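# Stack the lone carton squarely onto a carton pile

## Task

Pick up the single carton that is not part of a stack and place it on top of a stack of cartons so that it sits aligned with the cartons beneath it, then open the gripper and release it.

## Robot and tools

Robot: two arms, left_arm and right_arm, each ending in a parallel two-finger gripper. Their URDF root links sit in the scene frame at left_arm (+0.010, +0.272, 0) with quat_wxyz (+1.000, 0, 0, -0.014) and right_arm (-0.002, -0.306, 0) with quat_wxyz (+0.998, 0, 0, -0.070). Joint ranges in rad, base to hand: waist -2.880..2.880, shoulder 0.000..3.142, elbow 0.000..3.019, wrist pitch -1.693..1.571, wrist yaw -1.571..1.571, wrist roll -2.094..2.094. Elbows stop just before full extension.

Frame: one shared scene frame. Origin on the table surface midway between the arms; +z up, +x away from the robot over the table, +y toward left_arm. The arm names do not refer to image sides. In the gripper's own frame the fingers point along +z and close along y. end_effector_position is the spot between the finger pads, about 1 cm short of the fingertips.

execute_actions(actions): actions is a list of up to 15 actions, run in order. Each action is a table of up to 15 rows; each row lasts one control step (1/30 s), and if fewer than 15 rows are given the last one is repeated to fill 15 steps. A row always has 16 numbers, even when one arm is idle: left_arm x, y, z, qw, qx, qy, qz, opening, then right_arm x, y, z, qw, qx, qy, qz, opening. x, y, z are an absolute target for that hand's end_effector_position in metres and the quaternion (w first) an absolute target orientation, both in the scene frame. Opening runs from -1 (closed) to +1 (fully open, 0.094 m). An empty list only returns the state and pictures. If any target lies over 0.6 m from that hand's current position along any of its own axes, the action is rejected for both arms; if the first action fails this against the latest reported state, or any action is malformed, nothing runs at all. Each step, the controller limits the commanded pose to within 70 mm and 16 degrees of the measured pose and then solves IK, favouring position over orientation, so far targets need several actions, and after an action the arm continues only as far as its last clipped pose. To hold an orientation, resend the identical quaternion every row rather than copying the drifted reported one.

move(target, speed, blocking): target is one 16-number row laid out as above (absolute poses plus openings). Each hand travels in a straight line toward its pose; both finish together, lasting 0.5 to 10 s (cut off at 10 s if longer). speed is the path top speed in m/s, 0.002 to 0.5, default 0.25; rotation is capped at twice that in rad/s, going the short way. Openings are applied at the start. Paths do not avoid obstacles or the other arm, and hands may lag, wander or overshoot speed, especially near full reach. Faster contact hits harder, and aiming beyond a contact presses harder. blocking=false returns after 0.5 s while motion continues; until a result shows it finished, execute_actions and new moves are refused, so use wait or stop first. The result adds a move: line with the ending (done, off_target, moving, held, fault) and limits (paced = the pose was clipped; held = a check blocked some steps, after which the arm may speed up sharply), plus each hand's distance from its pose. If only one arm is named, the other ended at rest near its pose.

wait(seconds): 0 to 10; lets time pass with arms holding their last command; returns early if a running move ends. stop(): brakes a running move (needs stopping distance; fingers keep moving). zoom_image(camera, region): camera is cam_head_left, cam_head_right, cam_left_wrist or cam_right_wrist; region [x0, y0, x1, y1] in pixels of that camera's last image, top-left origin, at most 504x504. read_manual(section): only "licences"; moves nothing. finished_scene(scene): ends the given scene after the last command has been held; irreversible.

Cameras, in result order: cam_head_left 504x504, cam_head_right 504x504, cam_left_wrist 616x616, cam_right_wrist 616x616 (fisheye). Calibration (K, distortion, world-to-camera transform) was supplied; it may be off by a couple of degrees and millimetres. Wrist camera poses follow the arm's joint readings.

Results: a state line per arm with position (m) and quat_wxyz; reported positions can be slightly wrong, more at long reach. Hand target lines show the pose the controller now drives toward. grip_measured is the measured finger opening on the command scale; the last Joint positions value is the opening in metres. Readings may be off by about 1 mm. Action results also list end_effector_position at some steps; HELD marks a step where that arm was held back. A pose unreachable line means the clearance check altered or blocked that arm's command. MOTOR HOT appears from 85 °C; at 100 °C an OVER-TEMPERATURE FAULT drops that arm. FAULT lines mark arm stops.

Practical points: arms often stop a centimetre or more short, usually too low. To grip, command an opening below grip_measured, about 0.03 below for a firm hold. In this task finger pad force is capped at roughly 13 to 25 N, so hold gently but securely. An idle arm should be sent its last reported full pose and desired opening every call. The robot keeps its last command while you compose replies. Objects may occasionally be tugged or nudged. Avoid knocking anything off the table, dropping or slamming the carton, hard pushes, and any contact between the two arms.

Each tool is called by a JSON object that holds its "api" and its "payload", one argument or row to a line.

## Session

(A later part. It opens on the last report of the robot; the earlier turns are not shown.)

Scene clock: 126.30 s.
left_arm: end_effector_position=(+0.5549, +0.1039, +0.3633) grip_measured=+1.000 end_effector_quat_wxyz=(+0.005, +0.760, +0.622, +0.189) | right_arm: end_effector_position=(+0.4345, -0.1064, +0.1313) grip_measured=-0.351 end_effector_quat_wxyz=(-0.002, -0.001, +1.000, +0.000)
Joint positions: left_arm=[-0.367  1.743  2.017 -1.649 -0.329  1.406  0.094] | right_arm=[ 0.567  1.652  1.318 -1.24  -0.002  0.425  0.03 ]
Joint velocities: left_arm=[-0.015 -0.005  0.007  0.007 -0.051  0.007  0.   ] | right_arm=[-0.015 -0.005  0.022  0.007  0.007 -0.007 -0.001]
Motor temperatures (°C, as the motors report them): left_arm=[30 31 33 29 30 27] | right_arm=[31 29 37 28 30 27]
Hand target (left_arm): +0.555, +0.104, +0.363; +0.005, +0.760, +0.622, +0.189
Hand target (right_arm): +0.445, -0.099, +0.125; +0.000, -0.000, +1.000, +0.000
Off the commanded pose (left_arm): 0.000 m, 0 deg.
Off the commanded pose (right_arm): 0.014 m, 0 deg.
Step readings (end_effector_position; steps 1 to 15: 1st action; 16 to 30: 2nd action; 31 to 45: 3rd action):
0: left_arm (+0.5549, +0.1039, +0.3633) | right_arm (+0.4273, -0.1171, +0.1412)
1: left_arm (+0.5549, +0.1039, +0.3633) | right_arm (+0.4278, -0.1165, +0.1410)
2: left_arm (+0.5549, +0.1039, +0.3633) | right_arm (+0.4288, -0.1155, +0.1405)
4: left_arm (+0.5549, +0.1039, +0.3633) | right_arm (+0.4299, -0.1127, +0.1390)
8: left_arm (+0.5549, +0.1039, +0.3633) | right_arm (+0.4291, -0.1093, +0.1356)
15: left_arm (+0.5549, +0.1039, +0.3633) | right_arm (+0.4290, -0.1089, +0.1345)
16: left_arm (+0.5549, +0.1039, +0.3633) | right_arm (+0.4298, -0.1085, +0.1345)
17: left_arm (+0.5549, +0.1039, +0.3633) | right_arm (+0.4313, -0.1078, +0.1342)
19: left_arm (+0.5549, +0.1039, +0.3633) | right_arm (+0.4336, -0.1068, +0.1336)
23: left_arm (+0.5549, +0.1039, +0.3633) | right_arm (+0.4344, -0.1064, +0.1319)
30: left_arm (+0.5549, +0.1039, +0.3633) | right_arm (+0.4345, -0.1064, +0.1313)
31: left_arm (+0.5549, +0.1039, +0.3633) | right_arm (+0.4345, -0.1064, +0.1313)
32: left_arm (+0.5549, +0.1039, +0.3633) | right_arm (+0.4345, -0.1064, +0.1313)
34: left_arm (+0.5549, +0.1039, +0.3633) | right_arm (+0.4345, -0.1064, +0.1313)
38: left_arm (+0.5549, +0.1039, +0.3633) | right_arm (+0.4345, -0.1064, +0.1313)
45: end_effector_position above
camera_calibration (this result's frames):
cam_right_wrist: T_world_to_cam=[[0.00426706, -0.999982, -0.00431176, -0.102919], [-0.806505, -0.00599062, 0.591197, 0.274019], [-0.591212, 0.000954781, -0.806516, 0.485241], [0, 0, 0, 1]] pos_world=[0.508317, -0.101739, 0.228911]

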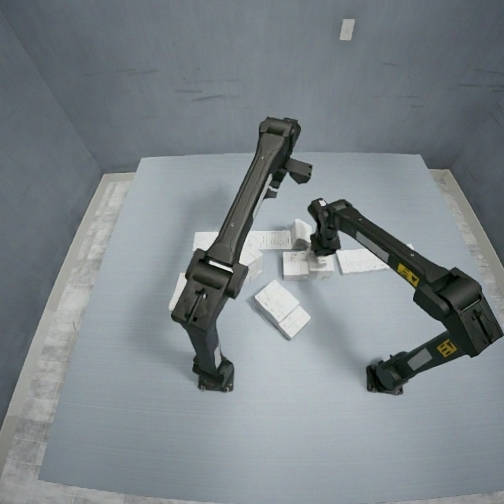

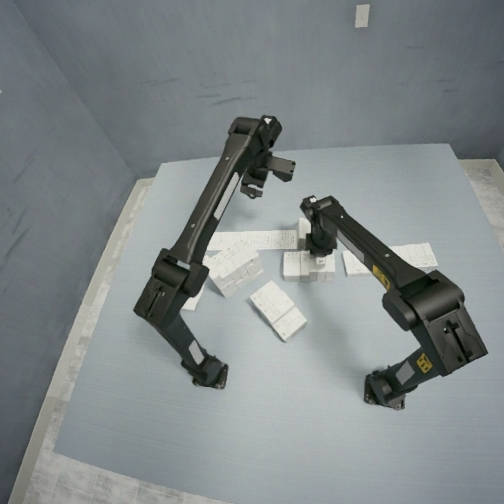

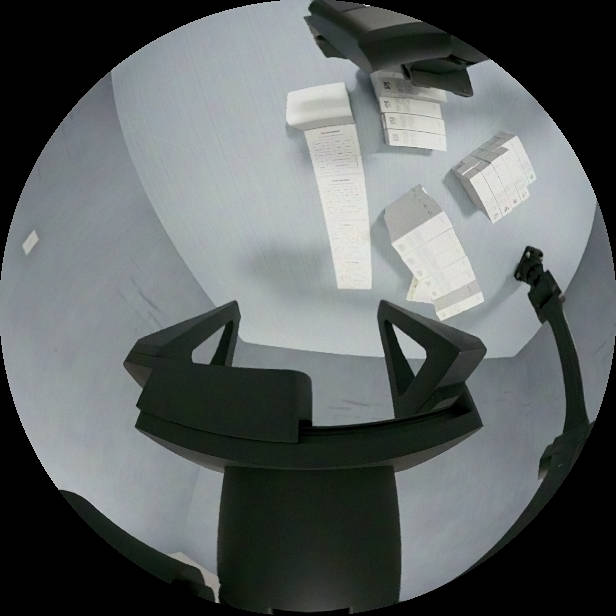

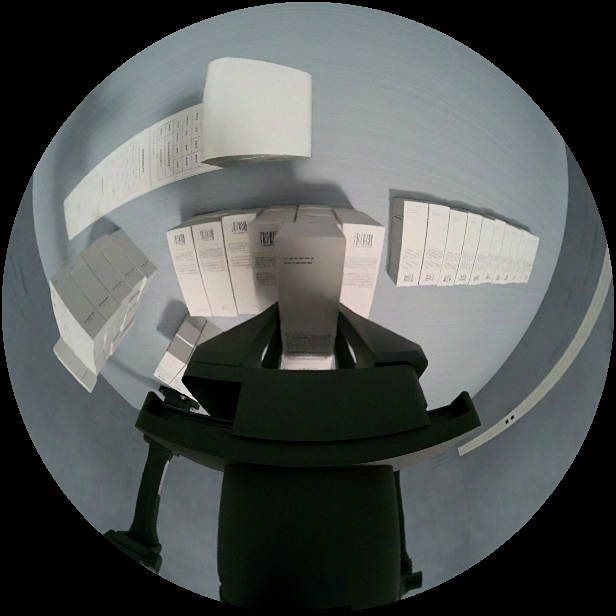

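{"api": "execute_actions", "payload": {
  "actions": [
    [[0.5549,0.1039,0.3633,0.005,0.760,0.622,0.189,1,0.428,-0.116,0.125,0,0,1,0,-0.39]],
    [[0.5549,0.1039,0.3633,0.005,0.760,0.622,0.189,1,0.428,-0.116,0.125,0,0,1,0,-0.39]]
  ]
}}

{"api": "zoom_image", "payload": {
  "camera": "cam_right_wrist",
  "region": [140, 100, 480, 400]
}}

Scene clock: 139.40 s.
left_arm: end_effector_position=(+0.5549, +0.1039, +0.3633) grip_measured=+1.000 end_effector_quat_wxyz=(+0.005, +0.760, +0.622, +0.189) | right_arm: end_effector_position=(+0.4260, -0.1122, +0.1205) grip_measured=-0.351 end_effector_quat_wxyz=(-0.010, -0.000, +1.000, -0.003)
Joint positions: left_arm=[-0.367  1.743  2.017 -1.649 -0.329  1.406  0.094] | right_arm=[ 0.564  1.647  1.281 -1.225 -0.002  0.424  0.03 ]
Joint velocities: left_arm=[-0.005  0.005 -0.002 -0.017 -0.007 -0.022  0.   ] | right_arm=[ 0.005  0.005 -0.027 -0.022  0.051 -0.051  0.   ]
Motor temperatures (°C, as the motors report them): left_arm=[30 31 33 29 30 27] | right_arm=[31 29 36 28 30 27]
Hand target (left_arm): +0.555, +0.104, +0.363; +0.005, +0.760, +0.622, +0.189
Hand target (right_arm): +0.428, -0.116, +0.125; -0.000, -0.000, +1.000, -0.000
Off the commanded pose (left_arm): 0.000 m, 0 deg.
Off the commanded pose (right_arm): 0.006 m, 1 deg.
Step readings (end_effector_position; steps 1 to 15: 1st action; 16 to 30: 2nd action):
0: left_arm (+0.5549, +0.1039, +0.3633) | right_arm (+0.4345, -0.1064, +0.1313)
1: left_arm (+0.5549, +0.1039, +0.3633) | right_arm (+0.4340, -0.1068, +0.1300)
2: left_arm (+0.5549, +0.1039, +0.3633) | right_arm (+0.4330, -0.1073, +0.1286)
4: left_arm (+0.5549, +0.1039, +0.3633) | right_arm (+0.4287, -0.1098, +0.1242)
8: left_arm (+0.5549, +0.1039, +0.3633) | right_arm (+0.4256, -0.1124, +0.1205)
15: left_arm (+0.5549, +0.1039, +0.3633) | right_arm (+0.4260, -0.1122, +0.1205)
16: left_arm (+0.5549, +0.1039, +0.3633) | right_arm (+0.4260, -0.1122, +0.1205)
17: left_arm (+0.5549, +0.1039, +0.3633) | right_arm (+0.4260, -0.1122, +0.1205)
19: left_arm (+0.5549, +0.1039, +0.3633) | right_arm (+0.4260, -0.1122, +0.1205)
23: left_arm (+0.5549, +0.1039, +0.3633) | right_arm (+0.4260, -0.1122, +0.1205)
30: end_effector_position above
camera_calibration (this result's frames):
cam_right_wrist: T_world_to_cam=[[0.00158341, -0.999995, 0.00257072, -0.108452], [-0.797382, 0.000288783, 0.603475, 0.268895], [-0.603473, -0.0030054, -0.797378, 0.475189], [0, 0, 0, 1]] pos_world=[0.501348, -0.107101, 0.216912]

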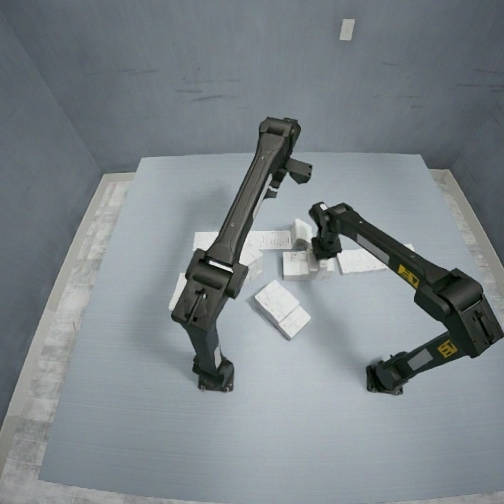

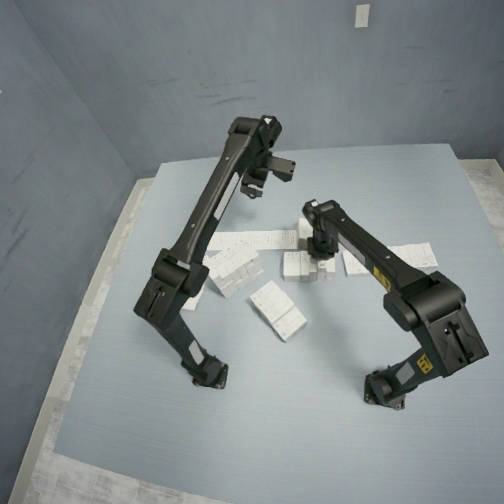

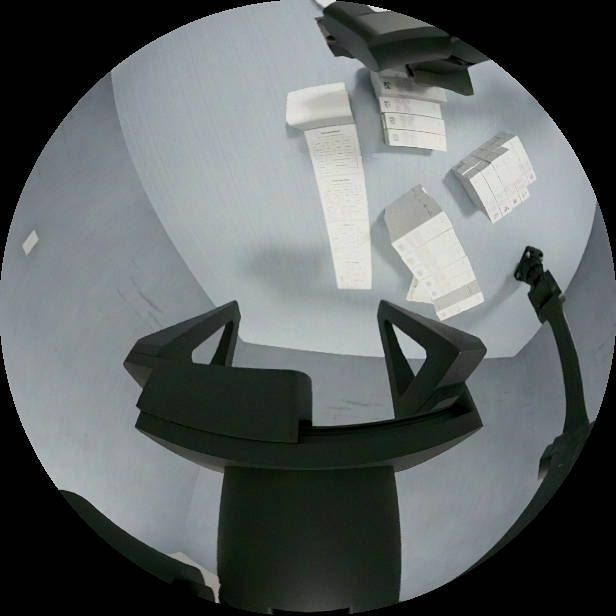

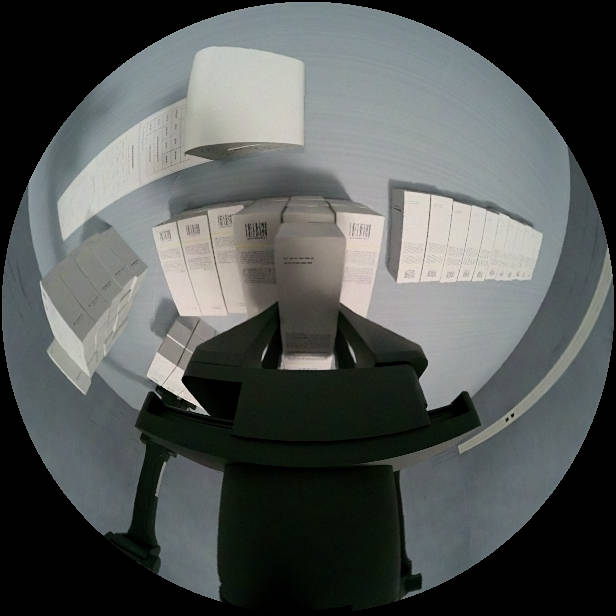

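Region (140, 100, 480, 400) of cam_right_wrist's 616x616 image, scaled by 1.482, with more detail than that image has; it fills the top 445 rows of this view, and the rest is white.

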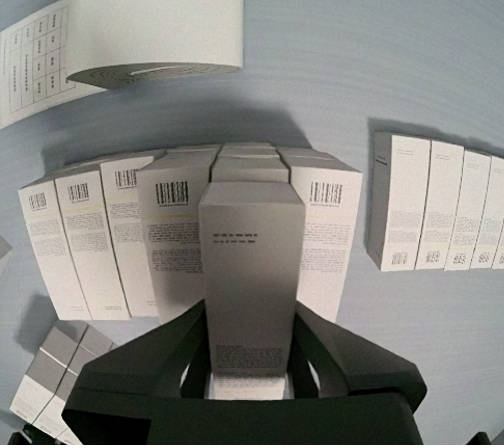

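{"api": "execute_actions", "payload": {
  "actions": [
    [[0.5549,0.1039,0.3633,0.005,0.760,0.622,0.189,1,0.430,-0.116,0.116,0,0,1,0,-0.39]],
    [[0.5549,0.1039,0.3633,0.005,0.760,0.622,0.189,1,0.431,-0.116,0.110,0,0,1,0,-0.39]],
    [[0.5549,0.1039,0.3633,0.005,0.760,0.622,0.189,1,0.431,-0.116,0.110,0,0,1,0,-0.39]]
  ]
}}

{"api": "zoom_image", "payload": {
  "camera": "cam_right_wrist",
  "region": [140, 100, 480, 400]
}}

Scene clock: 151.00 s.
left_arm: end_effector_position=(+0.5549, +0.1039, +0.3633) grip_measured=+1.000 end_effector_quat_wxyz=(+0.005, +0.760, +0.622, +0.189) | right_arm: end_effector_position=(+0.4303, -0.1113, +0.1161) grip_measured=-0.351 end_effector_quat_wxyz=(+0.001, -0.000, +1.000, +0.002)
Joint positions: left_arm=[-0.367  1.743  2.017 -1.649 -0.329  1.406  0.094] | right_arm=[ 0.562  1.647  1.269 -1.189 -0.002  0.422  0.03 ]
Joint velocities: left_arm=[-0.005 -0.005 -0.007  0.007 -0.081 -0.022  0.   ] | right_arm=[-0.015 -0.005  0.012  0.012  0.022 -0.022  0.   ]
Motor temperatures (°C, as the motors report them): left_arm=[30 31 33 29 30 27] | right_arm=[31 29 35 28 30 27]
Hand target (left_arm): +0.555, +0.104, +0.363; +0.005, +0.760, +0.622, +0.189
Hand target (right_arm): +0.431, -0.116, +0.110; -0.000, +0.000, +1.000, -0.000
Off the commanded pose (left_arm): 0.000 m, 0 deg.
Off the commanded pose (right_arm): 0.008 m, 0 deg.
Step readings (end_effector_position; steps 1 to 15: 1st action; 16 to 30: 2nd action; 31 to 45: 3rd action):
0: left_arm (+0.5549, +0.1039, +0.3633) | right_arm (+0.4260, -0.1122, +0.1205)
1: left_arm (+0.5549, +0.1039, +0.3633) | right_arm (+0.4266, -0.1122, +0.1201)
2: left_arm (+0.5549, +0.1039, +0.3633) | right_arm (+0.4276, -0.1117, +0.1197)
4: left_arm (+0.5549, +0.1039, +0.3633) | right_arm (+0.4287, -0.1114, +0.1188)
8: left_arm (+0.5549, +0.1039, +0.3633) | right_arm (+0.4293, -0.1116, +0.1186)
15: left_arm (+0.5549, +0.1039, +0.3633) | right_arm (+0.4293, -0.1115, +0.1186)
16: left_arm (+0.5549, +0.1039, +0.3633) | right_arm (+0.4297, -0.1114, +0.1183)
17: left_arm (+0.5549, +0.1039, +0.3633) | right_arm (+0.4302, -0.1112, +0.1177)
19: left_arm (+0.5549, +0.1039, +0.3633) | right_arm (+0.4304, -0.1113, +0.1167)
23: left_arm (+0.5549, +0.1039, +0.3633) | right_arm (+0.4302, -0.1113, +0.1161)
30: left_arm (+0.5549, +0.1039, +0.3633) | right_arm (+0.4303, -0.1113, +0.1161)
31: left_arm (+0.5549, +0.1039, +0.3633) | right_arm (+0.4303, -0.1113, +0.1161)
32: left_arm (+0.5549, +0.1039, +0.3633) | right_arm (+0.4303, -0.1113, +0.1161)
34: left_arm (+0.5549, +0.1039, +0.3633) | right_arm (+0.4303, -0.1113, +0.1161)
38: left_arm (+0.5549, +0.1039, +0.3633) | right_arm (+0.4303, -0.1113, +0.1161)
45: end_effector_position above
camera_calibration (this result's frames):
cam_right_wrist: T_world_to_cam=[[0.00240063, -0.999969, -0.00743877, -0.106684], [-0.810611, -0.00630195, 0.585551, 0.282016], [-0.58558, 0.00462426, -0.810601, 0.468964], [0, 0, 0, 1]] pos_world=[0.503478, -0.107072, 0.214214]

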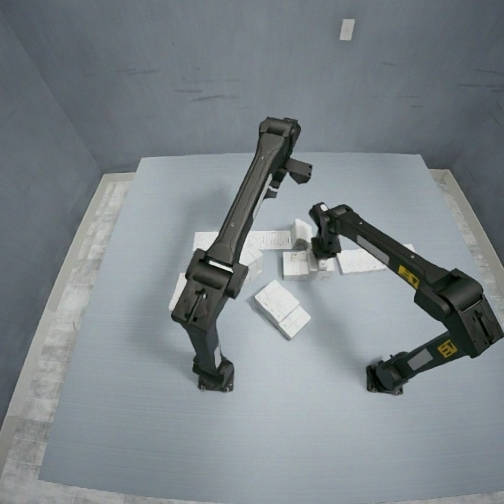

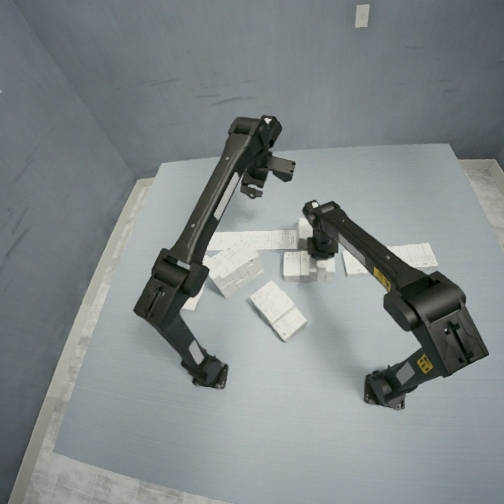

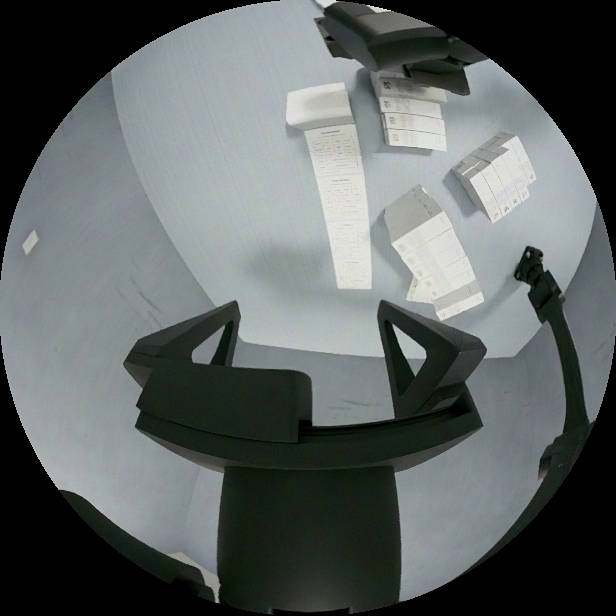

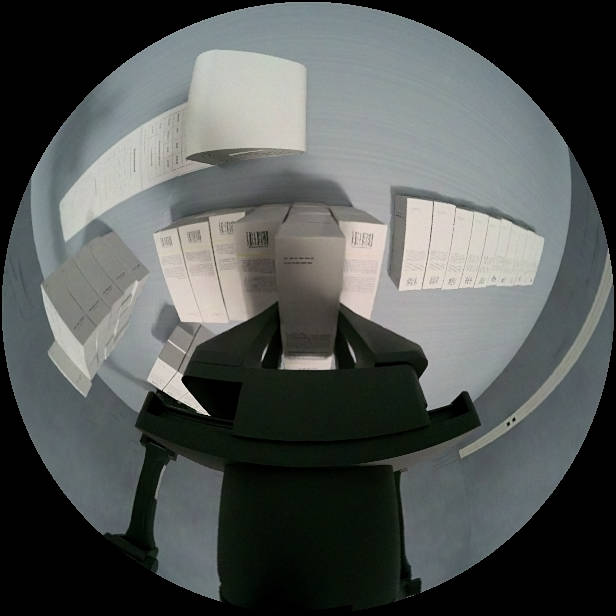

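Region (140, 100, 480, 400) of cam_right_wrist's 616x616 image, scaled by 1.482, with more detail than that image has; it fills the top 445 rows of this view, and the rest is white.

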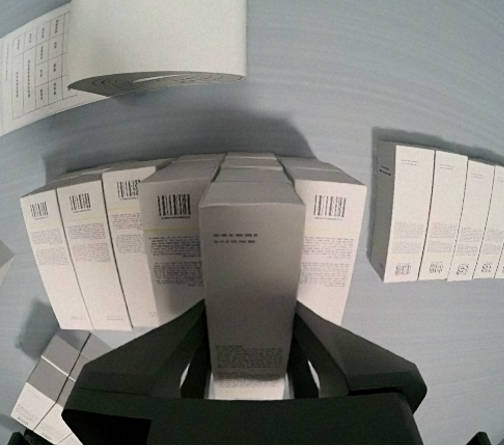

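{"api": "execute_actions", "payload": {
  "actions": [
    [[0.5549,0.1039,0.3633,0.005,0.760,0.622,0.189,1,0.425,-0.116,0.108,0,0,1,0,-0.39]],
    [[0.5549,0.1039,0.3633,0.005,0.760,0.622,0.189,1,0.425,-0.116,0.104,0,0,1,0,-0.39]]
  ]
}}

{"api": "zoom_image", "payload": {
  "camera": "cam_right_wrist",
  "region": [140, 100, 480, 400]
}}

Scene clock: 157.30 s.
left_arm: end_effector_position=(+0.5549, +0.1039, +0.3633) grip_measured=+1.000 end_effector_quat_wxyz=(+0.005, +0.760, +0.622, +0.189) | right_arm: end_effector_position=(+0.4277, -0.1125, +0.1117) grip_measured=-0.353 end_effector_quat_wxyz=(+0.001, -0.000, +1.000, +0.002)
Joint positions: left_arm=[-0.367  1.743  2.017 -1.649 -0.329  1.406  0.094] | right_arm=[ 0.562  1.644  1.253 -1.175 -0.002  0.422  0.03 ]
Joint velocities: left_arm=[ 0.005 -0.005 -0.012  0.002  0.007  0.037  0.   ] | right_arm=[-0.005 -0.005 -0.002  0.012  0.022 -0.066  0.   ]
Motor temperatures (°C, as the motors report them): left_arm=[30 31 33 29 30 27] | right_arm=[31 29 35 28 30 27]
Hand target (left_arm): +0.555, +0.104, +0.363; +0.005, +0.760, +0.622, +0.189
Hand target (right_arm): +0.425, -0.116, +0.104; -0.000, +0.000, +1.000, +0.000
Off the commanded pose (left_arm): 0.000 m, 0 deg.
Off the commanded pose (right_arm): 0.009 m, 0 deg.
Step readings (end_effector_position; steps 1 to 15: 1st action; 16 to 30: 2nd action):
0: left_arm (+0.5549, +0.1039, +0.3633) | right_arm (+0.4303, -0.1113, +0.1161)
1: left_arm (+0.5549, +0.1039, +0.3633) | right_arm (+0.4300, -0.1114, +0.1153)
2: left_arm (+0.5549, +0.1039, +0.3633) | right_arm (+0.4295, -0.1117, +0.1141)
4: left_arm (+0.5549, +0.1039, +0.3633) | right_arm (+0.4278, -0.1124, +0.1118)
8: left_arm (+0.5549, +0.1039, +0.3633) | right_arm (+0.4278, -0.1124, +0.1119)
15: left_arm (+0.5549, +0.1039, +0.3633) | right_arm (+0.4278, -0.1124, +0.1119)
16: left_arm (+0.5549, +0.1039, +0.3633) | right_arm (+0.4277, -0.1124, +0.1116)
17: left_arm (+0.5549, +0.1039, +0.3633) | right_arm (+0.4277, -0.1125, +0.1116)
19: left_arm (+0.5549, +0.1039, +0.3633) | right_arm (+0.4277, -0.1125, +0.1115)
23: left_arm (+0.5549, +0.1039, +0.3633) | right_arm (+0.4277, -0.1125, +0.1117)
30: end_effector_position above
camera_calibration (this result's frames):
cam_right_wrist: T_world_to_cam=[[0.00240063, -0.999969, -0.00743877, -0.107904], [-0.810611, -0.00630195, 0.585551, 0.282476], [-0.58558, 0.00462426, -0.810601, 0.463792], [0, 0, 0, 1]] pos_world=[0.500825, -0.108265, 0.209744]

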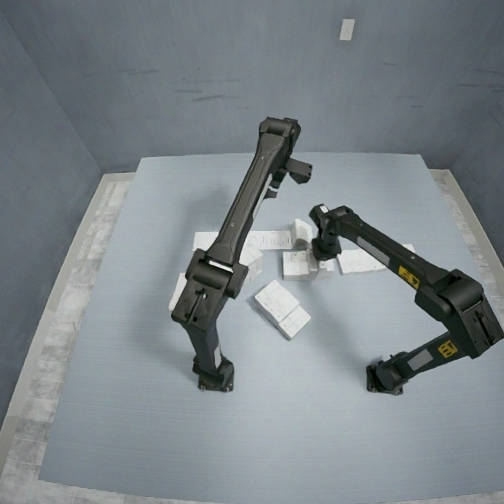

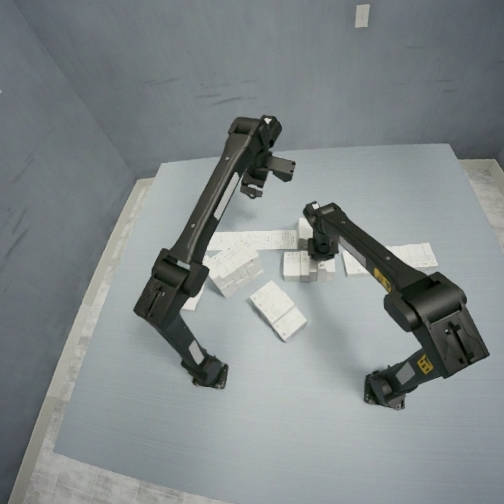

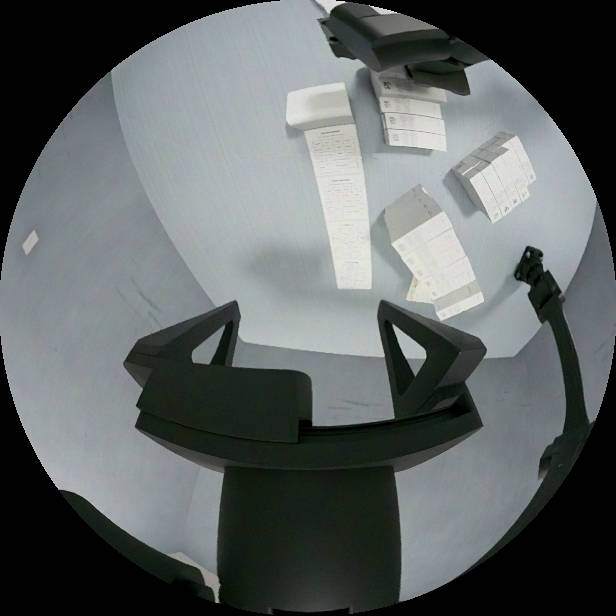

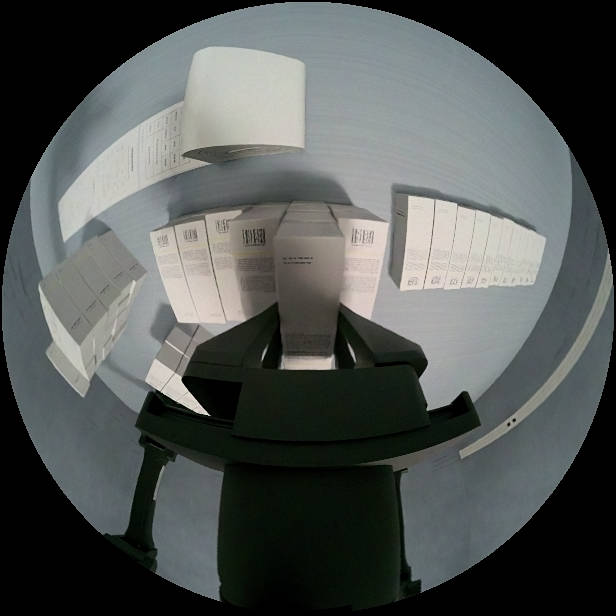

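Region (140, 100, 480, 400) of cam_right_wrist's 616x616 image, scaled by 1.482, with more detail than that image has; it fills the top 445 rows of this view, and the rest is white.

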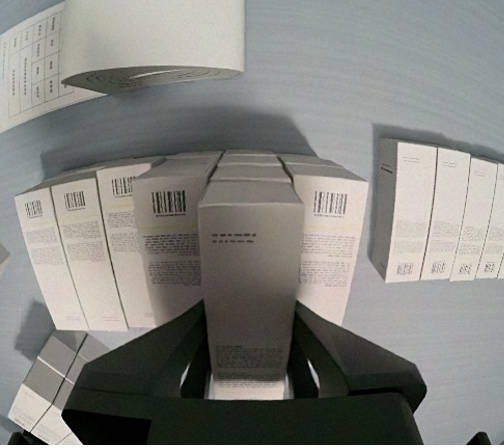

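Contact and aligned. Release and retreat.

{"api": "execute_actions", "payload": {
  "actions": [
    [[0.5549,0.1039,0.3633,0.005,0.760,0.622,0.189,1,0.425,-0.116,0.108,0,0,1,0,0.2]],
    [[0.5549,0.1039,0.3633,0.005,0.760,0.622,0.189,1,0.425,-0.114,0.15,0,0,1,0,0.2]],
    [[0.5549,0.1039,0.3633,0.005,0.760,0.622,0.189,1,0.41,-0.114,0.21,0,0,1,0,0.5]],
    [[0.5549,0.1039,0.3633,0.005,0.760,0.622,0.189,1,0.41,-0.114,0.21,0,0,1,0,0.5]]
  ]
}}

{"api": "zoom_image", "payload": {
  "camera": "cam_right_wrist",
  "region": [140, 100, 480, 400]
}}

Scene clock: 165.67 s.
left_arm: end_effector_position=(+0.5549, +0.1039, +0.3633) grip_measured=+1.000 end_effector_quat_wxyz=(+0.005, +0.760, +0.622, +0.189) | right_arm: end_effector_position=(+0.4029, -0.1211, +0.2032) grip_measured=+0.498 end_effector_quat_wxyz=(-0.004, -0.000, +1.000, -0.001)
Joint positions: left_arm=[-0.367  1.743  2.017 -1.649 -0.329  1.406  0.094] | right_arm=[ 0.567  1.521  1.355 -1.414 -0.002  0.428  0.07 ]
Joint velocities: left_arm=[-0.015  0.005  0.007  0.007 -0.066 -0.037  0.   ] | right_arm=[ 0.005  0.015 -0.022  0.002 -0.007  0.022 -0.   ]
Motor temperatures (°C, as the motors report them): left_arm=[30 31 33 29 30 27] | right_arm=[31 30 35 28 30 27]
Hand target (left_arm): +0.555, +0.104, +0.363; +0.005, +0.760, +0.622, +0.189
Hand target (right_arm): +0.410, -0.114, +0.210; +0.000, -0.000, +1.000, +0.000
Off the commanded pose (left_arm): 0.000 m, 0 deg.
Off the commanded pose (right_arm): 0.012 m, 1 deg.
Step readings (end_effector_position; steps 1 to 15: 1st action; 16 to 30: 2nd action; 31 to 45: 3rd action; 46 to 60: 4th action):
0: left_arm (+0.5549, +0.1039, +0.3633) | right_arm (+0.4277, -0.1125, +0.1117)
1: left_arm (+0.5549, +0.1039, +0.3633) | right_arm (+0.4277, -0.1125, +0.1117)
2: left_arm (+0.5549, +0.1039, +0.3633) | right_arm (+0.4276, -0.1126, +0.1115)
4: left_arm (+0.5549, +0.1039, +0.3633) | right_arm (+0.4269, -0.1129, +0.1108)
8: left_arm (+0.5549, +0.1039, +0.3633) | right_arm (+0.4268, -0.1130, +0.1107)
15: left_arm (+0.5549, +0.1039, +0.3633) | right_arm (+0.4268, -0.1130, +0.1107)
16: left_arm (+0.5549, +0.1039, +0.3633) | right_arm (+0.4245, -0.1140, +0.1119)
17: left_arm (+0.5549, +0.1039, +0.3633) | right_arm (+0.4196, -0.1162, +0.1131)
19: left_arm (+0.5549, +0.1039, +0.3633) | right_arm (+0.4127, -0.1193, +0.1173)
23: left_arm (+0.5549, +0.1039, +0.3633) | right_arm (+0.4100, -0.1205, +0.1258)
30: left_arm (+0.5549, +0.1039, +0.3633) | right_arm (+0.4118, -0.1197, +0.1297)
31: left_arm (+0.5549, +0.1039, +0.3633) | right_arm (+0.4094, -0.1208, +0.1325)
32: left_arm (+0.5549, +0.1039, +0.3633) | right_arm (+0.4039, -0.1230, +0.1364)
34: left_arm (+0.5549, +0.1039, +0.3633) | right_arm (+0.3971, -0.1255, +0.1504)
38: left_arm (+0.5549, +0.1039, +0.3633) | right_arm (+0.3986, -0.1234, +0.1846)
45: left_arm (+0.5549, +0.1039, +0.3633) | right_arm (+0.4030, -0.1210, +0.2032)
46: left_arm (+0.5549, +0.1039, +0.3633) | right_arm (+0.4029, -0.1211, +0.2032)
47: left_arm (+0.5549, +0.1039, +0.3633) | right_arm (+0.4029, -0.1211, +0.2032)
49: left_arm (+0.5549, +0.1039, +0.3633) | right_arm (+0.4029, -0.1211, +0.2032)
53: left_arm (+0.5549, +0.1039, +0.3633) | right_arm (+0.4029, -0.1211, +0.2032)
60: end_effector_position above
camera_calibration (this result's frames):
cam_right_wrist: T_world_to_cam=[[0.00158488, -0.999997, -0.00174717, -0.116582], [-0.803729, -0.00231337, 0.594991, 0.204552], [-0.594993, 0.000461261, -0.803731, 0.525444], [0, 0, 0, 1]] pos_world=[0.477225, -0.11635, 0.300406]

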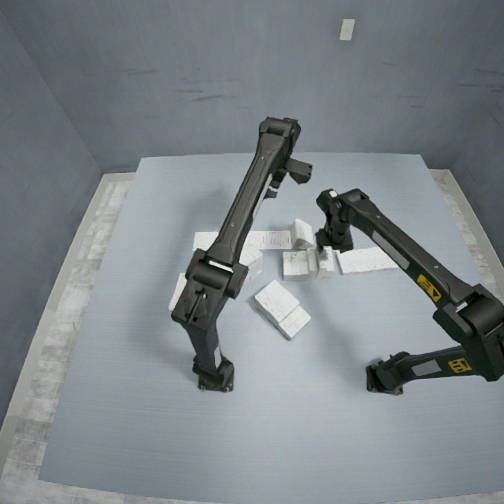

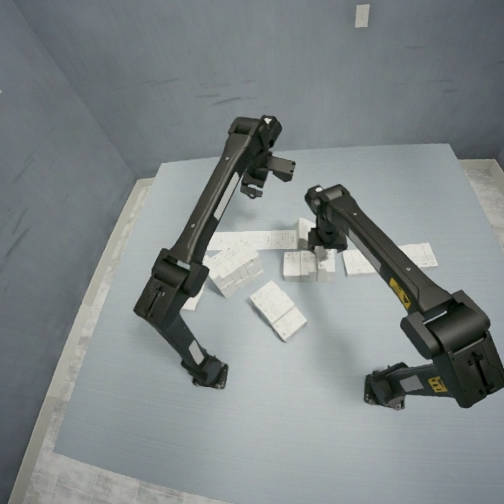

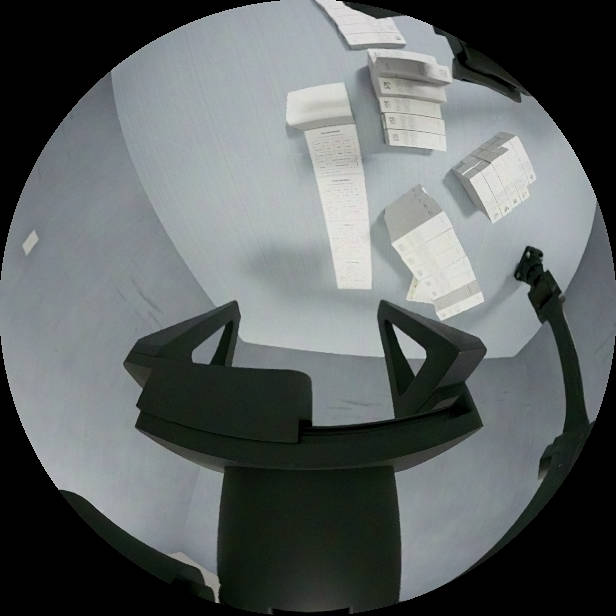

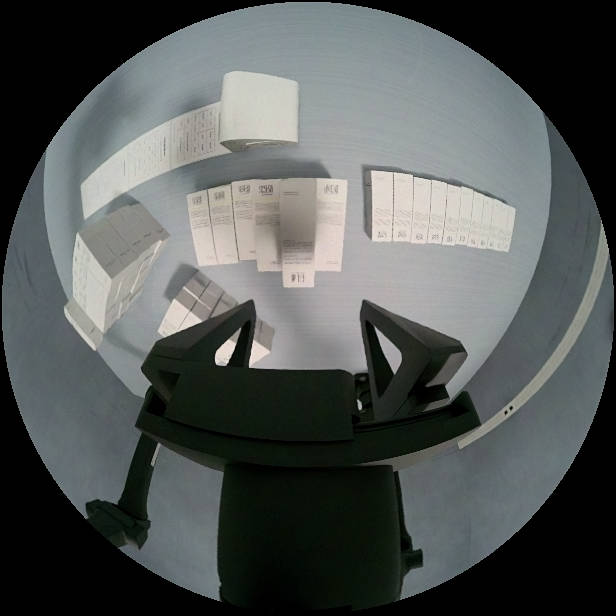

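Region (140, 100, 480, 400) of cam_right_wrist's 616x616 image, scaled by 1.482, with more detail than that image has; it fills the top 445 rows of this view, and the rest is white.

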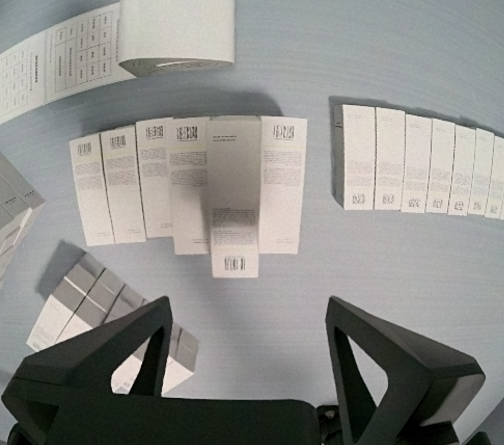

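{"api": "finished_scene", "payload": {
  "scene": 1
}}

The scene is finished: the task was done.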